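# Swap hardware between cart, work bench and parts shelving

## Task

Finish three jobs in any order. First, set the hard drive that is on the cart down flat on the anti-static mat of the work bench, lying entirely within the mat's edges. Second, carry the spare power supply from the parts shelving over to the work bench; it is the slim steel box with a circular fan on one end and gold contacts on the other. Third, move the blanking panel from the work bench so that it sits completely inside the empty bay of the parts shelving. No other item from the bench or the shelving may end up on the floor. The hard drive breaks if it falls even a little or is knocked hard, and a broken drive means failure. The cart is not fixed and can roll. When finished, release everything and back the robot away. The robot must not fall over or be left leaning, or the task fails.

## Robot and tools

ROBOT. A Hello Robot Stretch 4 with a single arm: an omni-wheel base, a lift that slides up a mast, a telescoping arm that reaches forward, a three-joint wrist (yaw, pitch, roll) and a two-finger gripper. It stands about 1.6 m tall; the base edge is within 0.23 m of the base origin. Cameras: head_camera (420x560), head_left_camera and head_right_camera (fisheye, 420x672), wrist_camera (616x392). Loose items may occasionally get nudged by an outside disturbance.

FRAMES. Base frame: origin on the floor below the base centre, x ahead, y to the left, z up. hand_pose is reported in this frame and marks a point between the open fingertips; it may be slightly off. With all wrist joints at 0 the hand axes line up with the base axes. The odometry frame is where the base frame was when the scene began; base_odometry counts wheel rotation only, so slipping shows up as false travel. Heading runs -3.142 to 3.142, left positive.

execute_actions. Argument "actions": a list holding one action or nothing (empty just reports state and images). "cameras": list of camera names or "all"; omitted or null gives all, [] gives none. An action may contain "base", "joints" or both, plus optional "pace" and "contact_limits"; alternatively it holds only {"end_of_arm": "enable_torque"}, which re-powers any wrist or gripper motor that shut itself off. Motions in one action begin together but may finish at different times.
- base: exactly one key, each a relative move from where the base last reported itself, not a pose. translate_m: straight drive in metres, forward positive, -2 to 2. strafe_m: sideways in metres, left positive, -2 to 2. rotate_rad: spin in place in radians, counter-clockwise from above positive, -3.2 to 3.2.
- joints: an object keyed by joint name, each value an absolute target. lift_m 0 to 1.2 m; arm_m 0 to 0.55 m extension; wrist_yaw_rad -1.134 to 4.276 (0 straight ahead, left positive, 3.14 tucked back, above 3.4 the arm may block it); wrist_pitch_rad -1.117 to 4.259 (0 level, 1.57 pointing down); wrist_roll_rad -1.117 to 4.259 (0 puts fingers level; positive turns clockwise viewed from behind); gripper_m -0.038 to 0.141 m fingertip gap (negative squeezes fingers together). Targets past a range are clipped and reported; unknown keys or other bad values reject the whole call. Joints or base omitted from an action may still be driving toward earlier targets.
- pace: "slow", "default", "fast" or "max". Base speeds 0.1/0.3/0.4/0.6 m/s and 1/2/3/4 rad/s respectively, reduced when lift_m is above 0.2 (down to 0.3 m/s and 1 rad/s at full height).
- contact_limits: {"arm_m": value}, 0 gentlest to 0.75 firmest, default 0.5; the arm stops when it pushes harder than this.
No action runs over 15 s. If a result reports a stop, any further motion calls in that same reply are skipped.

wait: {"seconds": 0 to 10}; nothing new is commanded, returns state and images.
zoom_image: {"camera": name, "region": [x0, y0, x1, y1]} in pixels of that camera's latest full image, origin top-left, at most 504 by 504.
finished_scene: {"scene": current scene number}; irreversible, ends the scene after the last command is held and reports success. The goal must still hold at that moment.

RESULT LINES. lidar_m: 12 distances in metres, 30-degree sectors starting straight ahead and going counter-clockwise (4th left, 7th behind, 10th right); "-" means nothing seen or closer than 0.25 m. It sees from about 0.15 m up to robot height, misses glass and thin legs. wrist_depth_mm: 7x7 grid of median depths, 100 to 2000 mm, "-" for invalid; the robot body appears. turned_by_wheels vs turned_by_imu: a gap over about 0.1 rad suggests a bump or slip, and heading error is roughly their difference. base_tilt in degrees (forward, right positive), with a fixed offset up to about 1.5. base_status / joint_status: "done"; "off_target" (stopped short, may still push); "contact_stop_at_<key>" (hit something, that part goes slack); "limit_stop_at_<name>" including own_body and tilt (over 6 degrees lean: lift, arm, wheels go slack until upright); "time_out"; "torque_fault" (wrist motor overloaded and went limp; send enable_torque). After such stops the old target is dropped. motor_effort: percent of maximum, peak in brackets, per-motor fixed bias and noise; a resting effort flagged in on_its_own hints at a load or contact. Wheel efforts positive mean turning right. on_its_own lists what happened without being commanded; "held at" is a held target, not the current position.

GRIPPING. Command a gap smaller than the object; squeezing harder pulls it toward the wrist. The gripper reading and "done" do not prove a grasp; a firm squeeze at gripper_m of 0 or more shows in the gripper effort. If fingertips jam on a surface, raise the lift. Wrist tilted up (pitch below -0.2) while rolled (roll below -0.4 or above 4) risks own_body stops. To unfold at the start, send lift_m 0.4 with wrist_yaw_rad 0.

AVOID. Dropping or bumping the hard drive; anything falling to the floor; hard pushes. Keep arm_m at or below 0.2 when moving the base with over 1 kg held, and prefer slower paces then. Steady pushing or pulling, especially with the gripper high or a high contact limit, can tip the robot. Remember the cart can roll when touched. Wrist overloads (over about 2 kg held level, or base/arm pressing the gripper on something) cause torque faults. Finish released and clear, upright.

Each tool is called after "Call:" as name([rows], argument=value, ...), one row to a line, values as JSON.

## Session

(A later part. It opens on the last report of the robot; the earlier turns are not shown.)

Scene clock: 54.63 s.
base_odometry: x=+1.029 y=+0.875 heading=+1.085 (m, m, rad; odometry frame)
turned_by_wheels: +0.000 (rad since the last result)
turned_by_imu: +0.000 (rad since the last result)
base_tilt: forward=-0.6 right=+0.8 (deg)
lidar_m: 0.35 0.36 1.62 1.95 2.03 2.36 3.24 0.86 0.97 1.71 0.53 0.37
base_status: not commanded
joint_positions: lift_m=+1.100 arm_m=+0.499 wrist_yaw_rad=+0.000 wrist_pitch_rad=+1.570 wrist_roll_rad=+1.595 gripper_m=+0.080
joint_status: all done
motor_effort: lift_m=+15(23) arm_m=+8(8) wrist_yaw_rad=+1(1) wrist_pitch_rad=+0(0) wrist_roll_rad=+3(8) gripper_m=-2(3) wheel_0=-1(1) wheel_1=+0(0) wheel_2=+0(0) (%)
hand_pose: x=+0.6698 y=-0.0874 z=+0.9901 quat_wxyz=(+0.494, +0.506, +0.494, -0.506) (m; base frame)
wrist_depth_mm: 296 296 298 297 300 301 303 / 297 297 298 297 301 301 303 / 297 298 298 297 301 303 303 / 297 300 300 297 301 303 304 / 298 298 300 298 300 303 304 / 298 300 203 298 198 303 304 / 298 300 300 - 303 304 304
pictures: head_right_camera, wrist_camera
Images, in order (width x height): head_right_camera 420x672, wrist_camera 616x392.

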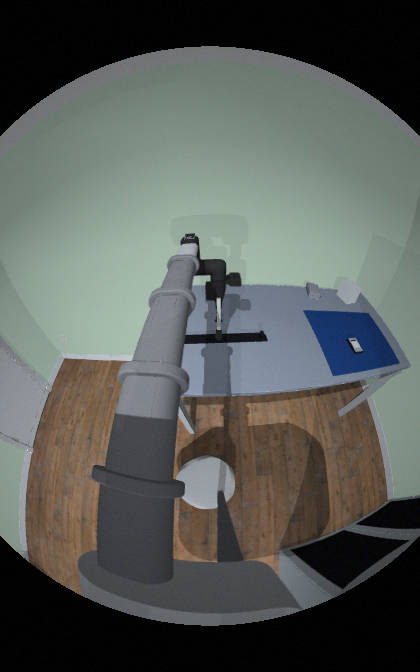

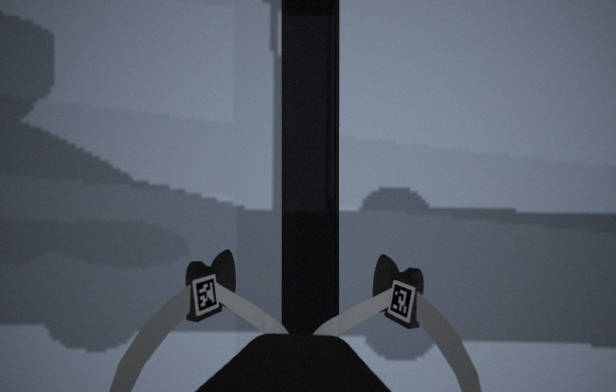

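Call:
execute_actions([
  {"joints":{"arm_m":0.495,"lift_m":1.050,"gripper_m":0.07},"pace":"slow"},
], cameras=[])

Call:
execute_actions([
  {"joints":{"gripper_m":0.005},"pace":"slow"},
], cameras=["wrist_camera"])

Call:
execute_actions([
  {"joints":{"lift_m":1.1}},
], cameras=["wrist_camera"])

Scene clock: 56.07 s.
base_odometry: x=+1.029 y=+0.875 heading=+1.085 (m, m, rad; odometry frame)
turned_by_wheels: +0.000 (rad since the last result)
turned_by_imu: +0.000 (rad since the last result)
base_tilt: forward=-0.6 right=+0.7 (deg)
lidar_m: 0.35 0.38 1.62 1.95 2.05 2.38 3.23 0.85 0.94 1.72 0.55 0.38
base_status: not commanded
joint_positions: lift_m=+1.050 arm_m=+0.496 wrist_yaw_rad=+0.000 wrist_pitch_rad=+1.570 wrist_roll_rad=+1.595 gripper_m=+0.070
joint_status: all done
motor_effort: lift_m=+15(15) arm_m=-8(7) wrist_yaw_rad=+2(2) wrist_pitch_rad=+0(1) wrist_roll_rad=+3(5) gripper_m=-3(3) wheel_0=-1(1) wheel_1=-1(0) wheel_2=+0(0) (%)
hand_pose: x=+0.6675 y=-0.0874 z=+0.9401 quat_wxyz=(+0.494, +0.506, +0.494, -0.506) (m; base frame)
wrist_depth_mm: 248 248 249 248 250 252 252 / 248 249 250 248 251 253 252 / 248 249 249 248 251 252 253 / 248 249 249 248 251 252 253 / 249 249 250 249 252 253 253 / 249 249 200 249 198 253 254 / 249 249 251 - 253 254 255
pictures: none
No camera images: the call's "cameras" was empty. Leave "cameras" out to get every camera's image.

Scene clock: 58.60 s.
base_odometry: x=+1.029 y=+0.875 heading=+1.085 (m, m, rad; odometry frame)
turned_by_wheels: +0.000 (rad since the last result)
turned_by_imu: -0.001 (rad since the last result)
base_tilt: forward=-0.7 right=+0.8 (deg)
lidar_m: 0.35 0.38 1.62 1.93 2.04 2.40 3.24 0.86 0.96 1.73 0.56 0.38
base_status: not commanded
joint_positions: lift_m=+1.050 arm_m=+0.496 wrist_yaw_rad=+0.000 wrist_pitch_rad=+1.570 wrist_roll_rad=+1.595 gripper_m=+0.006
joint_status: all done
motor_effort: lift_m=+15(15) arm_m=-8(8) wrist_yaw_rad=+2(2) wrist_pitch_rad=+0(0) wrist_roll_rad=+5(5) gripper_m=-23(23) wheel_0=-1(1) wheel_1=+0(0) wheel_2=+0(0) (%)
hand_pose: x=+0.6675 y=-0.0874 z=+0.9401 quat_wxyz=(+0.494, +0.506, +0.494, -0.506) (m; base frame)
wrist_depth_mm: 247 248 248 241 251 252 252 / 247 248 248 241 251 251 252 / 247 249 249 242 252 252 252 / 248 249 250 242 251 252 253 / 248 249 250 243 252 252 253 / 249 249 186 242 187 253 254 / 249 249 251 - 252 253 254
pictures: wrist_camera
Images, in order (width x height): wrist_camera 616x392.

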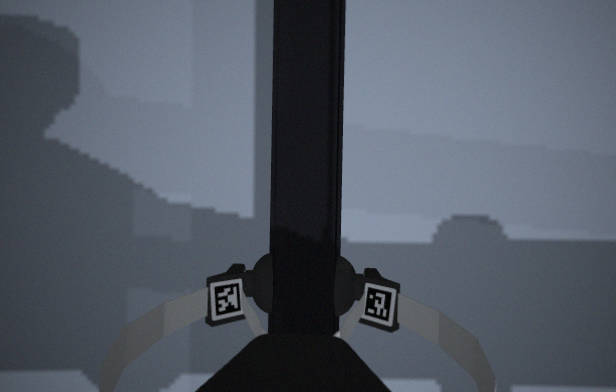

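Scene clock: 59.70 s.
base_odometry: x=+1.029 y=+0.875 heading=+1.085 (m, m, rad; odometry frame)
turned_by_wheels: +0.000 (rad since the last result)
turned_by_imu: +0.000 (rad since the last result)
base_tilt: forward=-0.6 right=+0.8 (deg)
lidar_m: 0.36 0.36 1.64 1.94 2.05 2.40 3.26 0.86 0.95 1.73 0.55 0.39
base_status: not commanded
joint_positions: lift_m=+1.100 arm_m=+0.496 wrist_yaw_rad=+0.000 wrist_pitch_rad=+1.570 wrist_roll_rad=+1.595 gripper_m=+0.006
joint_status: all done
motor_effort: lift_m=+23(25) arm_m=-8(8) wrist_yaw_rad=+2(1) wrist_pitch_rad=+0(1) wrist_roll_rad=+1(2) gripper_m=-24(23) wheel_0=-1(1) wheel_1=+0(0) wheel_2=+1(0) (%)
hand_pose: x=+0.6675 y=-0.0874 z=+0.9894 quat_wxyz=(+0.494, +0.506, +0.494, -0.506) (m; base frame)
wrist_depth_mm: 296 296 297 241 298 300 301 / 296 297 298 241 298 301 301 / 297 296 298 241 301 301 303 / 296 297 297 242 300 301 301 / 297 297 298 242 301 301 303 / 297 297 186 243 187 303 303 / 297 297 300 - 303 301 304
pictures: wrist_camera
Images, in order (width x height): wrist_camera 616x392.

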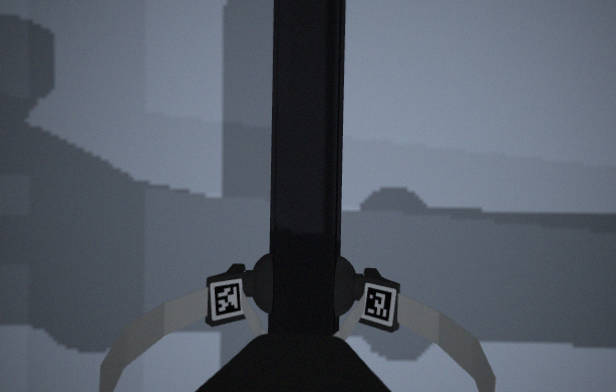

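Call:
execute_actions([
  {"base":{"translate_m":-2.0},"joints":{"arm_m":0.1},"pace":"fast"},
], cameras=["head_right_camera"])

Call:
execute_actions([
  {"base":{"rotate_rad":3.13},"joints":{"lift_m":0.75}},
], cameras=["head_camera","head_left_camera"])

Scene clock: 67.40 s.
base_odometry: x=+0.094 y=-0.893 heading=+1.085 (m, m, rad; odometry frame)
turned_by_wheels: +0.000 (rad since the last result)
turned_by_imu: +0.005 (rad since the last result)
base_tilt: forward=-0.7 right=+0.7 (deg)
lidar_m: 0.25 0.25 2.05 1.54 2.03 1.64 1.06 1.13 1.83 1.08 0.35 0.28
base_status: done
joint_positions: lift_m=+1.100 arm_m=+0.101 wrist_yaw_rad=+0.000 wrist_pitch_rad=+1.570 wrist_roll_rad=+1.595 gripper_m=+0.006
joint_status: all done
motor_effort: lift_m=+23(24) arm_m=-7(8) wrist_yaw_rad=+2(1) wrist_pitch_rad=+0(1) wrist_roll_rad=+2(4) gripper_m=-23(24) wheel_0=-2(5) wheel_1=+0(7) wheel_2=+1(11) (%)
hand_pose: x=+0.2724 y=-0.0874 z=+0.9894 quat_wxyz=(+0.494, +0.506, +0.494, -0.506) (m; base frame)
wrist_depth_mm: 960 946 931 241 1205 1205 1205 / 1205 1205 1182 243 1205 1182 1205 / 1182 1205 1182 241 1205 1205 1205 / 1182 1182 1182 242 991 1205 1229 / 1182 1182 1182 242 1008 1205 1205 / 1182 1182 186 243 187 1205 1205 / 1182 1205 1205 - 1205 1205 1205
pictures: head_right_camera
Images, in order (width x height): head_right_camera 420x672.

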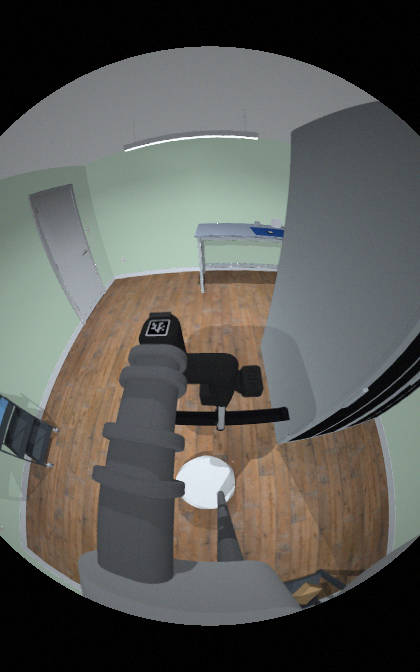

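Scene clock: 71.10 s.
base_odometry: x=+0.094 y=-0.893 heading=-2.069 (m, m, rad; odometry frame)
turned_by_wheels: +3.130 (rad since the last result)
turned_by_imu: +3.138 (rad since the last result)
base_tilt: forward=-0.6 right=+0.7 (deg)
lidar_m: 0.25 0.25 1.81 1.12 0.61 0.76 3.10 2.83 2.07 1.53 0.34 0.29
base_status: done
joint_positions: lift_m=+0.750 arm_m=+0.101 wrist_yaw_rad=+0.000 wrist_pitch_rad=+1.570 wrist_roll_rad=+1.595 gripper_m=+0.006
joint_status: all done
motor_effort: lift_m=+18(21) arm_m=-7(7) wrist_yaw_rad=+2(3) wrist_pitch_rad=+1(0) wrist_roll_rad=+2(2) gripper_m=-23(23) wheel_0=-1(8) wheel_1=+0(6) wheel_2=+0(3) (%)
hand_pose: x=+0.2725 y=-0.0874 z=+0.6398 quat_wxyz=(+0.494, +0.506, +0.494, -0.506) (m; base frame)
wrist_depth_mm: 842 842 854 241 854 854 866 / 854 866 854 242 854 866 866 / 842 842 854 241 866 866 866 / 854 854 854 242 654 654 866 / 842 854 854 242 647 654 654 / 842 854 186 243 187 654 866 / 854 854 854 - 654 654 878
pictures: head_camera, head_left_camera
Images, in order (width x height): head_camera 420x560, head_left_camera 420x672.

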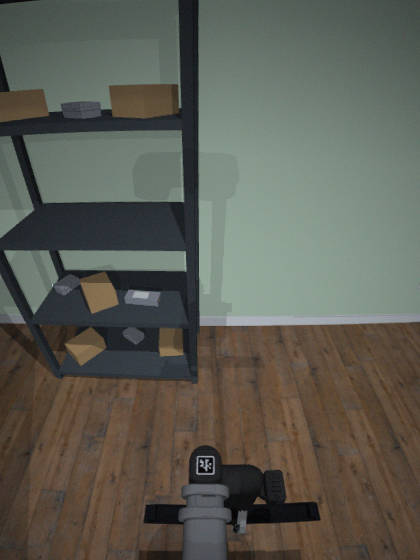

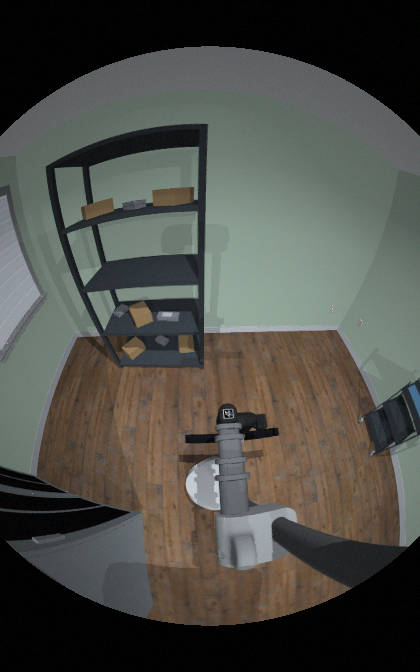

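Call:
execute_actions([
  {"base":{"translate_m":0.4},"joints":{"lift_m":1.08,"wrist_pitch_rad":0.9,"wrist_roll_rad":1.57}},
], cameras=[])

Call:
execute_actions([
  {"base":{"strafe_m":0.62}},
])

Scene clock: 74.07 s.
base_odometry: x=-0.097 y=-1.244 heading=-2.069 (m, m, rad; odometry frame)
turned_by_wheels: +0.000 (rad since the last result)
turned_by_imu: -0.002 (rad since the last result)
base_tilt: forward=-0.7 right=+0.8 (deg)
lidar_m: 0.40 0.42 0.95 1.74 0.94 0.87 3.54 2.87 1.61 1.52 1.72 0.48
base_status: done
joint_positions: lift_m=+1.080 arm_m=+0.101 wrist_yaw_rad=+0.000 wrist_pitch_rad=+0.902 wrist_roll_rad=+1.570 gripper_m=+0.006
joint_status: all done
motor_effort: lift_m=+23(25) arm_m=-7(8) wrist_yaw_rad=+2(2) wrist_pitch_rad=-6(8) wrist_roll_rad=+2(1) gripper_m=-24(24) wheel_0=+0(5) wheel_1=+0(5) wheel_2=-1(7) (%)
hand_pose: x=+0.4510 y=-0.0874 z=+1.0315 quat_wxyz=(+0.636, +0.636, +0.308, -0.308) (m; base frame)
wrist_depth_mm: 750 891 1098 241 1281 1118 976 / 759 891 1098 242 1281 1118 976 / 750 891 1118 242 1255 1098 976 / 750 891 1098 242 1255 1098 976 / 750 866 1042 242 1229 1098 976 / 699 842 187 243 185 1078 976 / 569 397 462 - 1160 1042 976
pictures: none
No camera images: the call's "cameras" was empty. Leave "cameras" out to get every camera's image.

Scene clock: 77.47 s.
base_odometry: x=+0.448 y=-1.540 heading=-2.069 (m, m, rad; odometry frame)
turned_by_wheels: +0.000 (rad since the last result)
turned_by_imu: +0.001 (rad since the last result)
base_tilt: forward=-0.6 right=+0.8 (deg)
lidar_m: 0.43 0.43 1.15 1.12 0.97 0.67 0.63 3.71 2.73 2.17 1.67 0.48
base_status: done
joint_positions: lift_m=+1.080 arm_m=+0.101 wrist_yaw_rad=+0.000 wrist_pitch_rad=+0.902 wrist_roll_rad=+1.570 gripper_m=+0.006
joint_status: not commanded
motor_effort: lift_m=+23(23) arm_m=-7(7) wrist_yaw_rad=+2(2) wrist_pitch_rad=-6(6) wrist_roll_rad=+0(1) gripper_m=-24(25) wheel_0=+1(8) wheel_1=-1(10) wheel_2=+0(1) (%)
hand_pose: x=+0.4510 y=-0.0874 z=+1.0315 quat_wxyz=(+0.636, +0.636, +0.308, -0.308) (m; base frame)
wrist_depth_mm: 597 430 1008 241 904 1118 991 / 597 430 991 241 1138 1118 991 / 591 427 991 242 1138 1098 991 / 585 424 991 242 1160 1098 976 / 580 421 991 243 1160 1078 976 / 574 418 187 243 185 1078 976 / 569 410 991 - 1160 1060 960
pictures: head_camera, head_left_camera, head_right_camera, wrist_camera
Images, in order (width x height): head_camera 420x560, head_left_camera 420x672, head_right_camera 420x672, wrist_camera 616x392.

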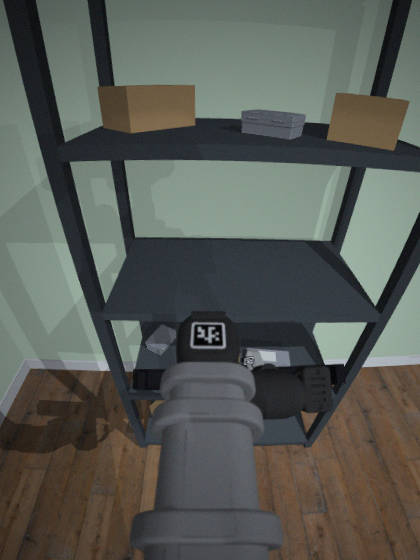

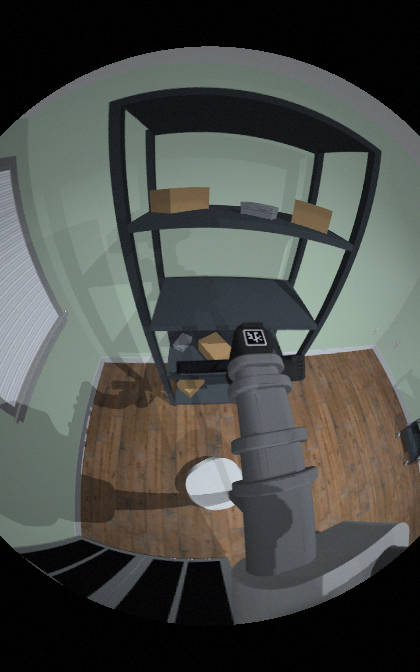

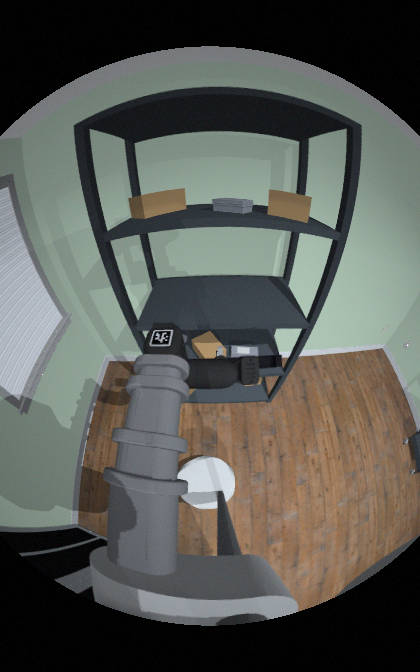

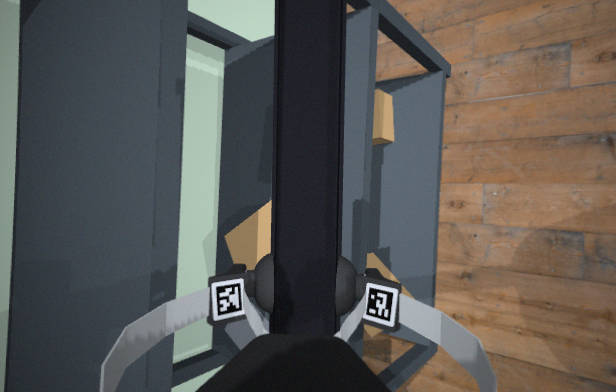

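Call:
execute_actions([
  {"joints":{"lift_m":1.135,"arm_m":0.2}},
], cameras=[])

Call:
execute_actions([
  {"joints":{"arm_m":0.42},"contact_limits":{"arm_m":0.2}},
])

Scene clock: 79.00 s.
base_odometry: x=+0.448 y=-1.540 heading=-2.069 (m, m, rad; odometry frame)
turned_by_wheels: +0.000 (rad since the last result)
turned_by_imu: +0.000 (rad since the last result)
base_tilt: forward=-0.6 right=+0.7 (deg)
lidar_m: 0.50 0.55 1.16 1.11 1.00 0.68 0.64 3.71 2.71 2.17 1.71 0.54
base_status: not commanded
joint_positions: lift_m=+1.135 arm_m=+0.199 wrist_yaw_rad=+0.000 wrist_pitch_rad=+0.902 wrist_roll_rad=+1.570 gripper_m=+0.006
joint_status: all done
motor_effort: lift_m=+23(25) arm_m=+8(9) wrist_yaw_rad=+2(2) wrist_pitch_rad=-6(6) wrist_roll_rad=+2(0) gripper_m=-24(23) wheel_0=+1(0) wheel_1=-2(2) wheel_2=+0(0) (%)
hand_pose: x=+0.5484 y=-0.0874 z=+1.0865 quat_wxyz=(+0.637, +0.636, +0.308, -0.308) (m; base frame)
wrist_depth_mm: 640 539 418 241 798 1118 1025 / 647 535 418 241 788 1118 1025 / 647 530 418 242 788 1138 1008 / 647 530 415 242 788 1138 1008 / 647 525 413 242 768 1138 1025 / 654 525 187 243 185 1118 1025 / 647 484 421 - 788 1078 1042
pictures: none
No camera images: the call's "cameras" was empty. Leave "cameras" out to get every camera's image.

Scene clock: 80.77 s.
base_odometry: x=+0.448 y=-1.540 heading=-2.069 (m, m, rad; odometry frame)
turned_by_wheels: +0.000 (rad since the last result)
turned_by_imu: -0.001 (rad since the last result)
base_tilt: forward=-0.6 right=+0.8 (deg)
lidar_m: 0.63 0.66 1.15 1.09 0.98 0.68 0.64 3.72 2.71 2.18 1.70 0.67
base_status: not commanded
joint_positions: lift_m=+1.135 arm_m=+0.419 wrist_yaw_rad=+0.000 wrist_pitch_rad=+0.902 wrist_roll_rad=+1.570 gripper_m=+0.006
joint_status: all done
motor_effort: lift_m=+23(24) arm_m=+8(9) wrist_yaw_rad=+1(2) wrist_pitch_rad=-5(6) wrist_roll_rad=+0(2) gripper_m=-24(24) wheel_0=+1(1) wheel_1=-2(1) wheel_2=+0(0) (%)
contact_limits: arm_m 0.2
hand_pose: x=+0.7684 y=-0.0874 z=+1.0865 quat_wxyz=(+0.637, +0.636, +0.308, -0.308) (m; base frame)
wrist_depth_mm: 473 521 418 241 290 260 831 / 473 521 418 242 289 260 976 / 473 521 415 243 287 264 976 / 473 521 413 242 286 264 960 / 477 521 410 243 286 263 976 / 477 521 187 243 185 262 976 / 480 480 421 - 278 262 976
pictures: head_camera, head_left_camera, head_right_camera, wrist_camera
Images, in order (width x height): head_camera 420x560, head_left_camera 420x672, head_right_camera 420x672, wrist_camera 616x392.

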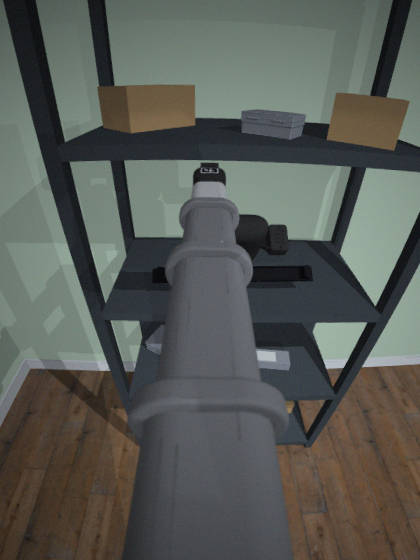

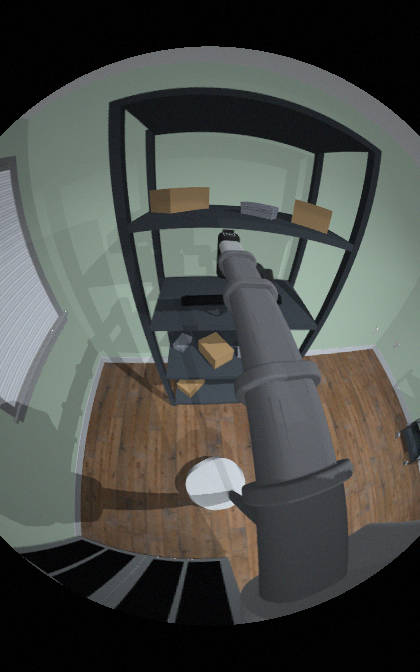

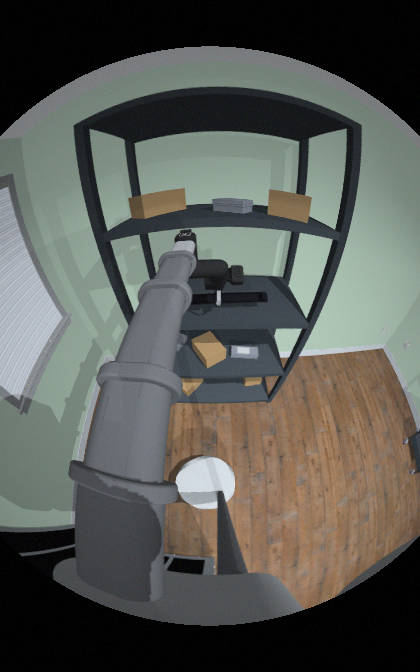

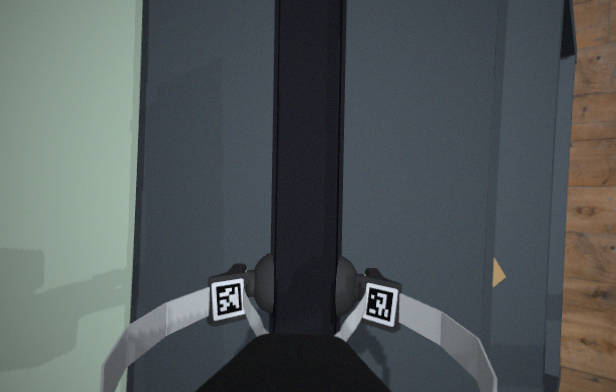

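Call:
execute_actions([
  {"joints":{"lift_m":1.105}},
], cameras=[])

Call:
execute_actions([
  {"joints":{"arm_m":0.52},"contact_limits":{"arm_m":0.15},"pace":"slow"},
], cameras=["head_camera"])

Call:
execute_actions([
  {"joints":{"wrist_pitch_rad":1.08},"pace":"slow"},
], cameras=["head_right_camera","wrist_camera"])

Scene clock: 81.83 s.
base_odometry: x=+0.448 y=-1.540 heading=-2.069 (m, m, rad; odometry frame)
turned_by_wheels: +0.000 (rad since the last result)
turned_by_imu: +0.000 (rad since the last result)
base_tilt: forward=-0.6 right=+0.8 (deg)
lidar_m: 0.64 0.68 1.16 1.11 0.97 0.70 0.62 3.72 2.69 2.18 1.66 0.67
base_status: not commanded
joint_positions: lift_m=+1.105 arm_m=+0.419 wrist_yaw_rad=+0.000 wrist_pitch_rad=+0.902 wrist_roll_rad=+1.570 gripper_m=+0.006
joint_status: all done
motor_effort: lift_m=+15(22) arm_m=+8(8) wrist_yaw_rad=+2(2) wrist_pitch_rad=-5(5) wrist_roll_rad=+0(1) gripper_m=-25(24) wheel_0=+1(1) wheel_1=-2(2) wheel_2=+0(0) (%)
hand_pose: x=+0.7684 y=-0.0874 z=+1.0572 quat_wxyz=(+0.637, +0.636, +0.308, -0.308) (m; base frame)
wrist_depth_mm: 469 480 373 240 258 237 878 / 473 477 373 241 257 236 946 / 473 477 373 242 256 236 946 / 473 473 368 242 255 241 960 / 477 469 366 243 254 247 946 / 480 462 187 242 185 609 960 / 480 430 375 - 248 233 960
pictures: none
No camera images: the call's "cameras" was empty. Leave "cameras" out to get every camera's image.

Scene clock: 84.13 s.
base_odometry: x=+0.448 y=-1.540 heading=-2.069 (m, m, rad; odometry frame)
turned_by_wheels: +0.000 (rad since the last result)
turned_by_imu: -0.001 (rad since the last result)
base_tilt: forward=-0.6 right=+0.7 (deg)
lidar_m: 0.66 0.69 1.14 1.11 0.95 0.69 0.65 3.73 2.70 2.17 1.67 0.66
base_status: not commanded
joint_positions: lift_m=+1.105 arm_m=+0.519 wrist_yaw_rad=+0.000 wrist_pitch_rad=+0.902 wrist_roll_rad=+1.570 gripper_m=+0.006
joint_status: all done
motor_effort: lift_m=+15(15) arm_m=+8(7) wrist_yaw_rad=+2(2) wrist_pitch_rad=-5(5) wrist_roll_rad=+2(2) gripper_m=-23(24) wheel_0=+1(1) wheel_1=-1(1) wheel_2=+0(0) (%)
contact_limits: arm_m 0.15
hand_pose: x=+0.8684 y=-0.0874 z=+1.0572 quat_wxyz=(+0.637, +0.636, +0.308, -0.308) (m; base frame)
wrist_depth_mm: 387 449 373 241 258 224 204 / 389 445 373 241 256 224 203 / 389 449 373 242 256 223 202 / 389 439 368 241 255 222 202 / 392 442 366 243 253 221 201 / 394 433 187 243 185 217 200 / 394 427 373 - 248 212 200
pictures: head_camera
Images, in order (width x height): head_camera 420x560.

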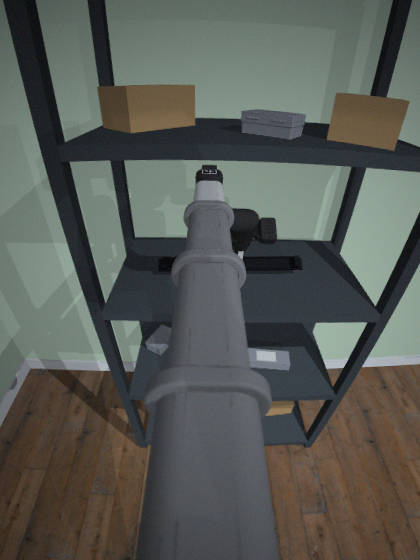

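Scene clock: 84.83 s.
base_odometry: x=+0.448 y=-1.540 heading=-2.069 (m, m, rad; odometry frame)
turned_by_wheels: +0.000 (rad since the last result)
turned_by_imu: +0.000 (rad since the last result)
base_tilt: forward=-0.6 right=+0.7 (deg)
lidar_m: 0.64 0.67 1.16 1.10 0.97 0.68 0.64 3.72 2.74 2.17 1.70 0.69
base_status: not commanded
joint_positions: lift_m=+1.105 arm_m=+0.519 wrist_yaw_rad=+0.000 wrist_pitch_rad=+1.081 wrist_roll_rad=+1.570 gripper_m=+0.006
joint_status: all done
motor_effort: lift_m=+15(15) arm_m=+8(8) wrist_yaw_rad=+2(2) wrist_pitch_rad=-3(4) wrist_roll_rad=+1(1) gripper_m=-24(23) wheel_0=+1(2) wheel_1=-1(1) wheel_2=+0(0) (%)
hand_pose: x=+0.8252 y=-0.0874 z=+1.0289 quat_wxyz=(+0.606, +0.606, +0.364, -0.364) (m; base frame)
wrist_depth_mm: 404 351 301 241 236 213 202 / 404 349 300 241 236 213 202 / 407 347 300 241 236 213 202 / 407 347 301 242 235 212 201 / 399 345 298 243 235 212 202 / 402 345 187 243 187 209 960 / 402 329 303 - 230 206 976
pictures: head_right_camera, wrist_camera
Images, in order (width x height): head_right_camera 420x672, wrist_camera 616x392.

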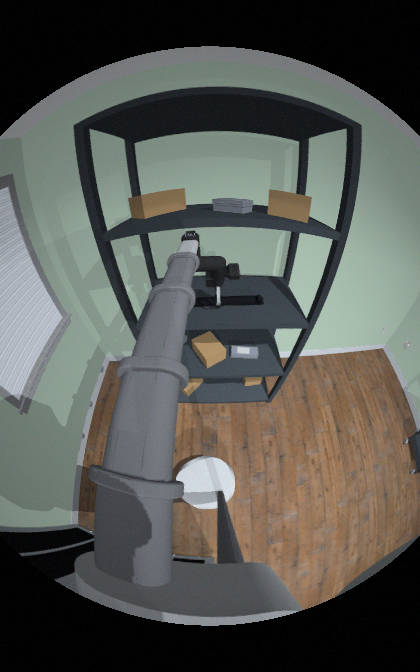

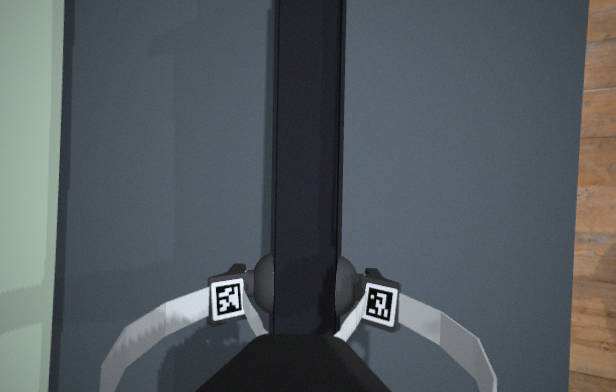

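Call:
execute_actions([
  {"joints":{"lift_m":1.123,"arm_m":0.55},"pace":"slow"},
], cameras=[])

Call:
execute_actions([
  {"joints":{"wrist_pitch_rad":1.25},"pace":"slow"},
], cameras=[])

Call:
execute_actions([
  {"joints":{"gripper_m":0.06},"pace":"slow"},
], cameras=["head_camera","wrist_camera"])

Scene clock: 86.27 s.
base_odometry: x=+0.448 y=-1.540 heading=-2.069 (m, m, rad; odometry frame)
turned_by_wheels: +0.000 (rad since the last result)
turned_by_imu: +0.000 (rad since the last result)
base_tilt: forward=-0.6 right=+0.8 (deg)
lidar_m: 0.64 0.67 1.15 1.12 0.95 0.68 0.65 3.73 2.71 2.17 1.69 0.68
base_status: not commanded
joint_positions: lift_m=+1.122 arm_m=+0.547 wrist_yaw_rad=+0.000 wrist_pitch_rad=+1.081 wrist_roll_rad=+1.570 gripper_m=+0.006
joint_status: all done
joint sent to its limit — the command would take arm_m past its upper limit, so that joint was sent only as far as its limit.
motor_effort: lift_m=+27(26) arm_m=+9(9) wrist_yaw_rad=+2(2) wrist_pitch_rad=-4(4) wrist_roll_rad=+2(3) gripper_m=-23(24) wheel_0=+1(1) wheel_1=-2(1) wheel_2=+0(0) (%)
hand_pose: x=+0.8531 y=-0.0874 z=+1.0459 quat_wxyz=(+0.606, +0.606, +0.364, -0.364) (m; base frame)
wrist_depth_mm: 402 373 319 241 251 228 211 / 402 370 320 242 250 227 209 / 402 368 319 241 250 226 211 / 402 366 317 242 249 226 210 / 407 366 317 243 249 225 210 / 402 364 187 243 187 223 208 / 399 349 322 - 245 219 208
pictures: none
No camera images: the call's "cameras" was empty. Leave "cameras" out to get every camera's image.

Scene clock: 86.97 s.
base_odometry: x=+0.448 y=-1.540 heading=-2.069 (m, m, rad; odometry frame)
turned_by_wheels: +0.000 (rad since the last result)
turned_by_imu: +0.000 (rad since the last result)
base_tilt: forward=-0.6 right=+0.7 (deg)
lidar_m: 0.65 0.68 1.14 1.11 0.96 0.70 0.64 3.71 2.71 2.16 1.69 0.67
base_status: not commanded
joint_positions: lift_m=+1.122 arm_m=+0.547 wrist_yaw_rad=+0.000 wrist_pitch_rad=+1.251 wrist_roll_rad=+1.570 gripper_m=+0.006
joint_status: all done
motor_effort: lift_m=+27(27) arm_m=+9(9) wrist_yaw_rad=+2(2) wrist_pitch_rad=-1(3) wrist_roll_rad=+1(0) gripper_m=-24(23) wheel_0=+1(1) wheel_1=-2(2) wheel_2=+0(0) (%)
hand_pose: x=+0.8083 y=-0.0874 z=+1.0267 quat_wxyz=(+0.573, +0.573, +0.414, -0.414) (m; base frame)
wrist_depth_mm: 329 303 278 241 241 225 1060 / 330 303 278 241 241 225 1060 / 329 301 278 242 240 224 1060 / 327 301 278 242 239 227 1060 / 327 300 277 242 239 226 1060 / 329 300 185 242 187 224 1042 / 327 294 279 - 237 223 1042
pictures: none
No camera images: the call's "cameras" was empty. Leave "cameras" out to get every camera's image.

Scene clock: 89.20 s.
base_odometry: x=+0.448 y=-1.540 heading=-2.069 (m, m, rad; odometry frame)
turned_by_wheels: +0.000 (rad since the last result)
turned_by_imu: -0.001 (rad since the last result)
base_tilt: forward=-0.6 right=+0.7 (deg)
lidar_m: 0.64 0.67 1.17 1.10 0.98 0.69 0.63 3.73 2.70 2.18 1.68 0.68
base_status: not commanded
joint_positions: lift_m=+1.122 arm_m=+0.547 wrist_yaw_rad=+0.000 wrist_pitch_rad=+1.249 wrist_roll_rad=+1.570 gripper_m=+0.060
joint_status: all done
motor_effort: lift_m=+27(27) arm_m=+9(9) wrist_yaw_rad=+1(2) wrist_pitch_rad=+4(4) wrist_roll_rad=+1(3) gripper_m=-3(24) wheel_0=+1(1) wheel_1=-2(2) wheel_2=+0(0) (%)
hand_pose: x=+0.8088 y=-0.0874 z=+1.0269 quat_wxyz=(+0.574, +0.574, +0.413, -0.413) (m; base frame)
wrist_depth_mm: 330 303 279 253 240 226 1060 / 330 303 279 256 240 225 1060 / 330 303 279 255 240 224 1060 / 330 301 278 255 240 227 1042 / 329 301 274 255 238 227 1042 / 329 301 200 252 197 226 1042 / 329 296 281 - 237 223 1042
pictures: head_camera, wrist_camera
Images, in order (width x height): head_camera 420x560, wrist_camera 616x392.

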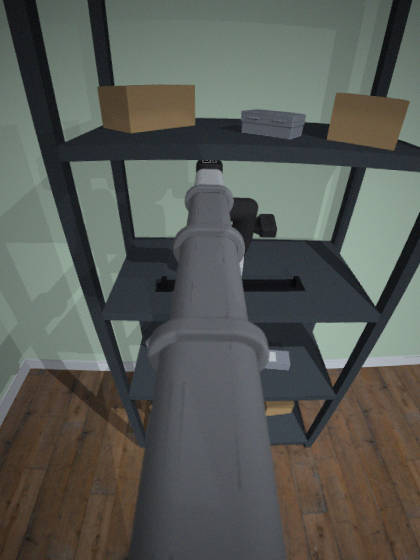

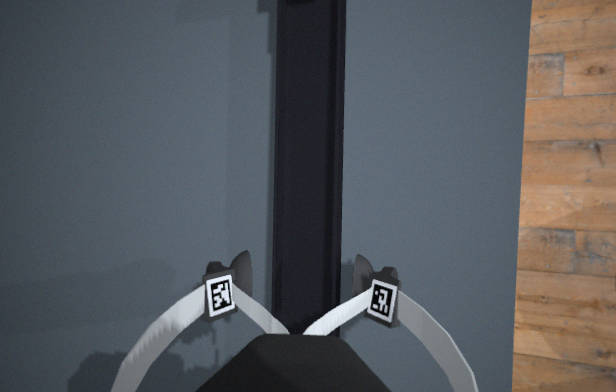

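Call:
execute_actions([
  {"joints":{"arm_m":0.50,"wrist_pitch_rad":1.15,"lift_m":1.118}},
], cameras=["wrist_camera"])

Call:
execute_actions([
  {"joints":{"arm_m":0.1,"wrist_pitch_rad":1.05}},
], cameras=["head_camera"])

Call:
execute_actions([
  {"joints":{"lift_m":0.62,"wrist_pitch_rad":0.6,"wrist_roll_rad":0,"gripper_m":0.13}},
], cameras=["head_camera","wrist_camera"])

Scene clock: 90.30 s.
base_odometry: x=+0.448 y=-1.540 heading=-2.069 (m, m, rad; odometry frame)
turned_by_wheels: +0.000 (rad since the last result)
turned_by_imu: +0.000 (rad since the last result)
base_tilt: forward=-0.6 right=+0.8 (deg)
lidar_m: 0.63 0.68 1.18 1.12 0.95 0.68 0.64 3.72 2.69 2.18 1.66 0.67
base_status: not commanded
joint_positions: lift_m=+1.118 arm_m=+0.501 wrist_yaw_rad=+0.000 wrist_pitch_rad=+1.151 wrist_roll_rad=+1.570 gripper_m=+0.060
joint_status: all done
motor_effort: lift_m=+15(26) arm_m=-8(8) wrist_yaw_rad=+3(4) wrist_pitch_rad=-3(13) wrist_roll_rad=+0(1) gripper_m=-4(5) wheel_0=+1(1) wheel_1=-1(2) wheel_2=+0(0) (%)
hand_pose: x=+0.7898 y=-0.0874 z=+1.0331 quat_wxyz=(+0.593, +0.593, +0.385, -0.385) (m; base frame)
wrist_depth_mm: 384 338 298 266 244 229 1025 / 384 336 298 266 244 229 1008 / 384 336 297 264 244 231 1025 / 384 336 297 264 243 231 1025 / 382 332 291 264 240 231 1008 / 379 334 200 259 196 230 1008 / 377 322 301 - 238 227 1025
pictures: wrist_camera
Images, in order (width x height): wrist_camera 616x392.

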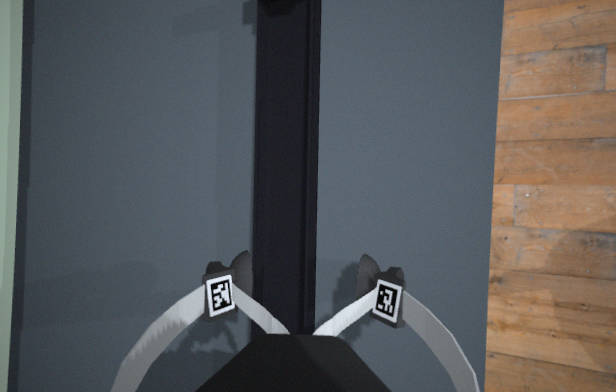

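Scene clock: 92.60 s.
base_odometry: x=+0.448 y=-1.540 heading=-2.069 (m, m, rad; odometry frame)
turned_by_wheels: +0.000 (rad since the last result)
turned_by_imu: -0.001 (rad since the last result)
base_tilt: forward=-0.6 right=+0.8 (deg)
lidar_m: 0.64 0.64 1.13 1.09 0.98 0.70 0.64 3.73 2.68 2.18 1.71 0.68
base_status: not commanded
joint_positions: lift_m=+1.118 arm_m=+0.101 wrist_yaw_rad=+0.000 wrist_pitch_rad=+1.051 wrist_roll_rad=+1.570 gripper_m=+0.060
joint_status: all done
motor_effort: lift_m=+15(15) arm_m=-7(9) wrist_yaw_rad=+2(2) wrist_pitch_rad=-3(5) wrist_roll_rad=+3(4) gripper_m=-3(3) wheel_0=+1(1) wheel_1=-2(2) wheel_2=+0(0) (%)
hand_pose: x=+0.4155 y=-0.0874 z=+1.0461 quat_wxyz=(+0.612, +0.612, +0.355, -0.355) (m; base frame)
wrist_depth_mm: 455 421 1098 854 1229 1098 1008 / 455 418 917 842 1205 1138 1008 / 455 418 931 831 1205 1118 1008 / 452 421 904 842 1205 1118 1008 / 449 427 788 831 1205 1118 831 / 445 415 200 809 196 1118 991 / 449 410 904 - 1205 1078 1008
pictures: head_camera
Images, in order (width x height): head_camera 420x560.

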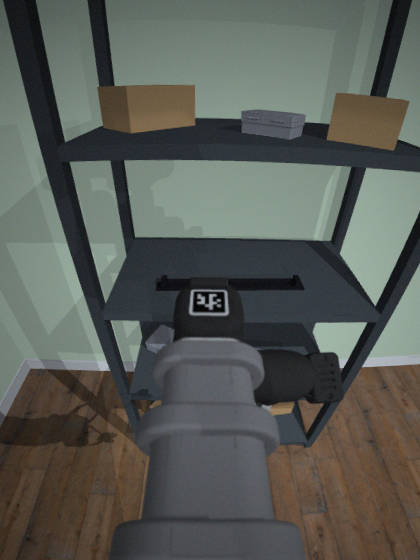

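Scene clock: 95.53 s.
base_odometry: x=+0.448 y=-1.540 heading=-2.069 (m, m, rad; odometry frame)
turned_by_wheels: +0.000 (rad since the last result)
turned_by_imu: -0.001 (rad since the last result)
base_tilt: forward=-0.6 right=+0.7 (deg)
lidar_m: 0.65 0.69 1.14 1.11 0.97 0.68 0.64 3.71 2.71 2.19 1.67 0.70
base_status: not commanded
joint_positions: lift_m=+0.620 arm_m=+0.101 wrist_yaw_rad=+0.000 wrist_pitch_rad=+0.602 wrist_roll_rad=+0.000 gripper_m=+0.130
joint_status: all done
motor_effort: lift_m=+15(15) arm_m=-8(7) wrist_yaw_rad=+2(2) wrist_pitch_rad=-5(11) wrist_roll_rad=+1(3) gripper_m=-1(5) wheel_0=+1(1) wheel_1=-2(1) wheel_2=+0(0) (%)
hand_pose: x=+0.5100 y=-0.0874 z=+0.6352 quat_wxyz=(+0.955, +0.000, +0.297, +0.000) (m; base frame)
wrist_depth_mm: 768 750 768 768 768 759 732 / 842 621 525 496 809 809 820 / 891 564 517 477 530 535 634 / 442 449 449 462 466 469 477 / 1060 1025 946 917 831 866 1078 / 564 732 732 854 778 778 991 / 778 723 750 - 768 768 640
pictures: head_camera, wrist_camera
Images, in order (width x height): head_camera 420x560, wrist_camera 616x392.

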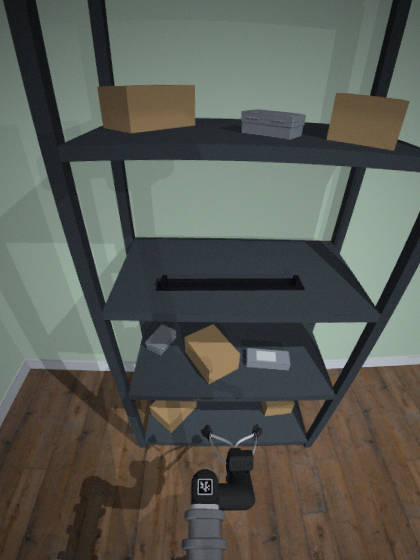

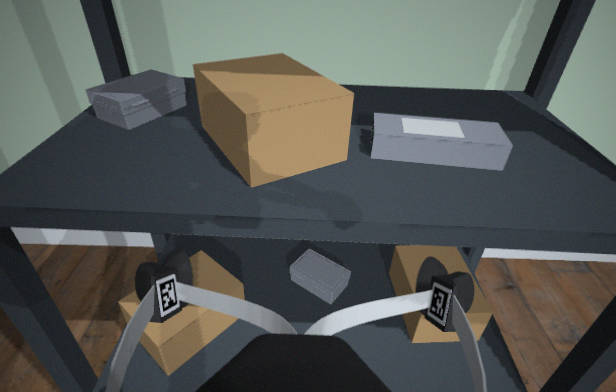

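Call:
execute_actions([
  {"base":{"strafe_m":-0.43},"joints":{"lift_m":0.66,"wrist_pitch_rad":0.85,"wrist_yaw_rad":1.42,"arm_m":0.25}},
], cameras=["head_camera"])

Scene clock: 98.53 s.
base_odometry: x=+0.070 y=-1.335 heading=-2.069 (m, m, rad; odometry frame)
turned_by_wheels: +0.000 (rad since the last result)
turned_by_imu: -0.002 (rad since the last result)
base_tilt: forward=-0.6 right=+0.7 (deg)
lidar_m: 0.63 0.68 0.95 1.53 0.97 0.75 1.34 3.09 1.81 1.72 1.71 1.21
base_status: done
joint_positions: lift_m=+0.660 arm_m=+0.249 wrist_yaw_rad=+1.420 wrist_pitch_rad=+0.851 wrist_roll_rad=+0.000 gripper_m=+0.130
joint_status: all done
motor_effort: lift_m=+23(25) arm_m=+7(10) wrist_yaw_rad=+3(9) wrist_pitch_rad=-4(3) wrist_roll_rad=+2(1) gripper_m=+0(0) wheel_0=+0(9) wheel_1=+2(7) wheel_2=-1(4) (%)
hand_pose: x=+0.5346 y=+0.1748 z=+0.6209 quat_wxyz=(+0.691, -0.269, +0.313, +0.593) (m; base frame)
wrist_depth_mm: 1397 1464 1499 1537 609 574 404 / 1366 1397 1397 1397 525 402 349 / 1160 1182 1205 1205 477 421 368 / 1042 1060 1042 1025 854 382 382 / 931 931 931 931 866 340 340 / 842 809 820 842 741 298 307 / 768 759 778 - 715 290 278
pictures: head_camera
Images, in order (width x height): head_camera 420x560.

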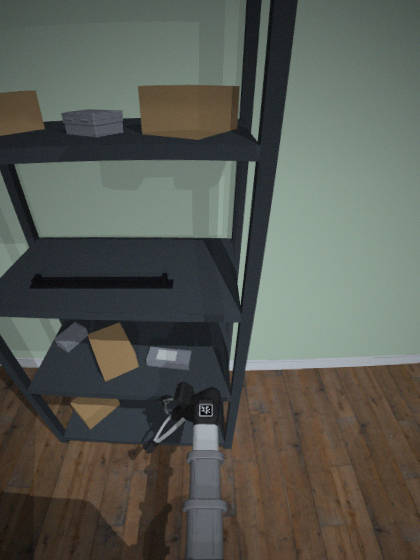

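Call:
execute_actions([
  {"base":{"translate_m":0.1},"joints":{"arm_m":0.33}},
], cameras=["head_camera","wrist_camera"])

Scene clock: 100.17 s.
base_odometry: x=+0.023 y=-1.423 heading=-2.068 (m, m, rad; odometry frame)
turned_by_wheels: +0.000 (rad since the last result)
turned_by_imu: -0.001 (rad since the last result)
base_tilt: forward=-0.6 right=+0.8 (deg)
lidar_m: 0.54 0.56 0.79 1.54 1.08 0.84 1.34 3.13 1.82 1.76 1.55 1.12
base_status: done
joint_positions: lift_m=+0.660 arm_m=+0.329 wrist_yaw_rad=+1.420 wrist_pitch_rad=+0.851 wrist_roll_rad=+0.000 gripper_m=+0.130
joint_status: all done
motor_effort: lift_m=+23(23) arm_m=+8(7) wrist_yaw_rad=+3(3) wrist_pitch_rad=-4(4) wrist_roll_rad=+4(4) gripper_m=-1(1) wheel_0=+0(4) wheel_1=+2(7) wheel_2=+0(7) (%)
hand_pose: x=+0.6146 y=+0.1748 z=+0.6209 quat_wxyz=(+0.691, -0.269, +0.313, +0.593) (m; base frame)
wrist_depth_mm: 1397 1430 1464 603 399 404 580 / 1366 1397 1397 399 332 357 512 / 1182 1182 1182 418 342 413 439 / 1042 1060 1042 377 370 379 382 / 917 931 931 334 329 291 340 / 831 809 809 301 290 257 300 / 759 759 778 - 276 243 239
pictures: head_camera, wrist_camera
Images, in order (width x height): head_camera 420x560, wrist_camera 616x392.

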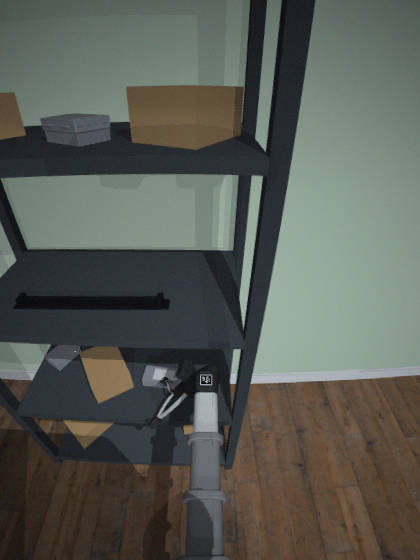

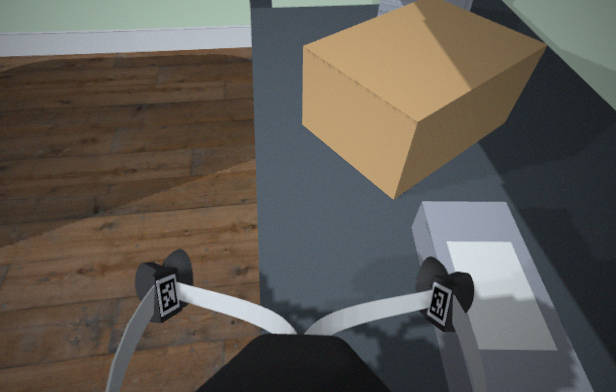

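Call:
execute_actions([
  {"joints":{"arm_m":0.47,"wrist_pitch_rad":0.8},"contact_limits":{"arm_m":0.2},"pace":"slow"},
], cameras=["wrist_camera"])

Call:
execute_actions([
  {"joints":{"wrist_pitch_rad":0.95,"lift_m":0.64},"pace":"slow"},
], cameras=["wrist_camera"])

Scene clock: 102.93 s.
base_odometry: x=+0.023 y=-1.423 heading=-2.068 (m, m, rad; odometry frame)
turned_by_wheels: +0.000 (rad since the last result)
turned_by_imu: -0.001 (rad since the last result)
base_tilt: forward=-0.6 right=+0.8 (deg)
lidar_m: 0.54 0.57 0.78 1.53 1.07 0.84 1.34 3.12 1.78 1.75 1.57 1.14
base_status: not commanded
joint_positions: lift_m=+0.660 arm_m=+0.469 wrist_yaw_rad=+1.420 wrist_pitch_rad=+0.802 wrist_roll_rad=+0.000 gripper_m=+0.130
joint_status: all done
motor_effort: lift_m=+23(23) arm_m=+8(8) wrist_yaw_rad=+3(3) wrist_pitch_rad=-5(7) wrist_roll_rad=+0(0) gripper_m=+0(1) wheel_0=+0(0) wheel_1=+2(1) wheel_2=+1(0) (%)
contact_limits: arm_m 0.2
hand_pose: x=+0.7561 y=+0.1851 z=+0.6306 quat_wxyz=(+0.698, -0.254, +0.296, +0.600) (m; base frame)
wrist_depth_mm: 1397 1397 676 569 676 564 421 / 1464 1430 359 366 397 539 427 / 1255 1182 325 332 436 469 433 / 1098 404 375 375 399 402 413 / 960 347 347 301 351 353 357 / 854 296 297 270 300 307 317 / 778 277 285 - 283 285 286
pictures: wrist_camera
Images, in order (width x height): wrist_camera 616x392.

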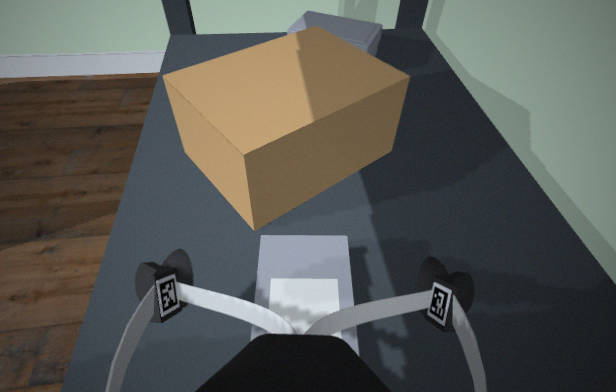

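Scene clock: 103.87 s.
base_odometry: x=+0.023 y=-1.423 heading=-2.068 (m, m, rad; odometry frame)
turned_by_wheels: +0.000 (rad since the last result)
turned_by_imu: +0.000 (rad since the last result)
base_tilt: forward=-0.6 right=+0.8 (deg)
lidar_m: 0.54 0.56 0.81 1.53 1.11 0.83 1.35 3.12 1.80 1.75 1.53 1.11
base_status: not commanded
joint_positions: lift_m=+0.640 arm_m=+0.469 wrist_yaw_rad=+1.420 wrist_pitch_rad=+0.951 wrist_roll_rad=+0.000 gripper_m=+0.130
joint_status: all done
motor_effort: lift_m=+15(21) arm_m=+8(8) wrist_yaw_rad=+3(3) wrist_pitch_rad=-3(3) wrist_roll_rad=+4(1) gripper_m=-1(1) wheel_0=+1(0) wheel_1=+2(2) wheel_2=+1(0) (%)
hand_pose: x=+0.7512 y=+0.1525 z=+0.5837 quat_wxyz=(+0.674, -0.298, +0.347, +0.579) (m; base frame)
wrist_depth_mm: 1336 1255 290 291 353 459 427 / 1182 404 315 324 389 402 410 / 1042 349 342 345 353 355 357 / 931 314 314 268 317 319 320 / 854 285 281 244 287 289 291 / 768 253 230 223 227 260 266 / 699 238 242 - 243 244 245
pictures: wrist_camera
Images, in order (width x height): wrist_camera 616x392.

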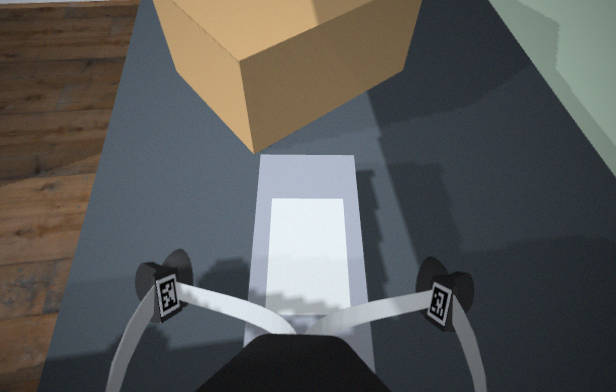

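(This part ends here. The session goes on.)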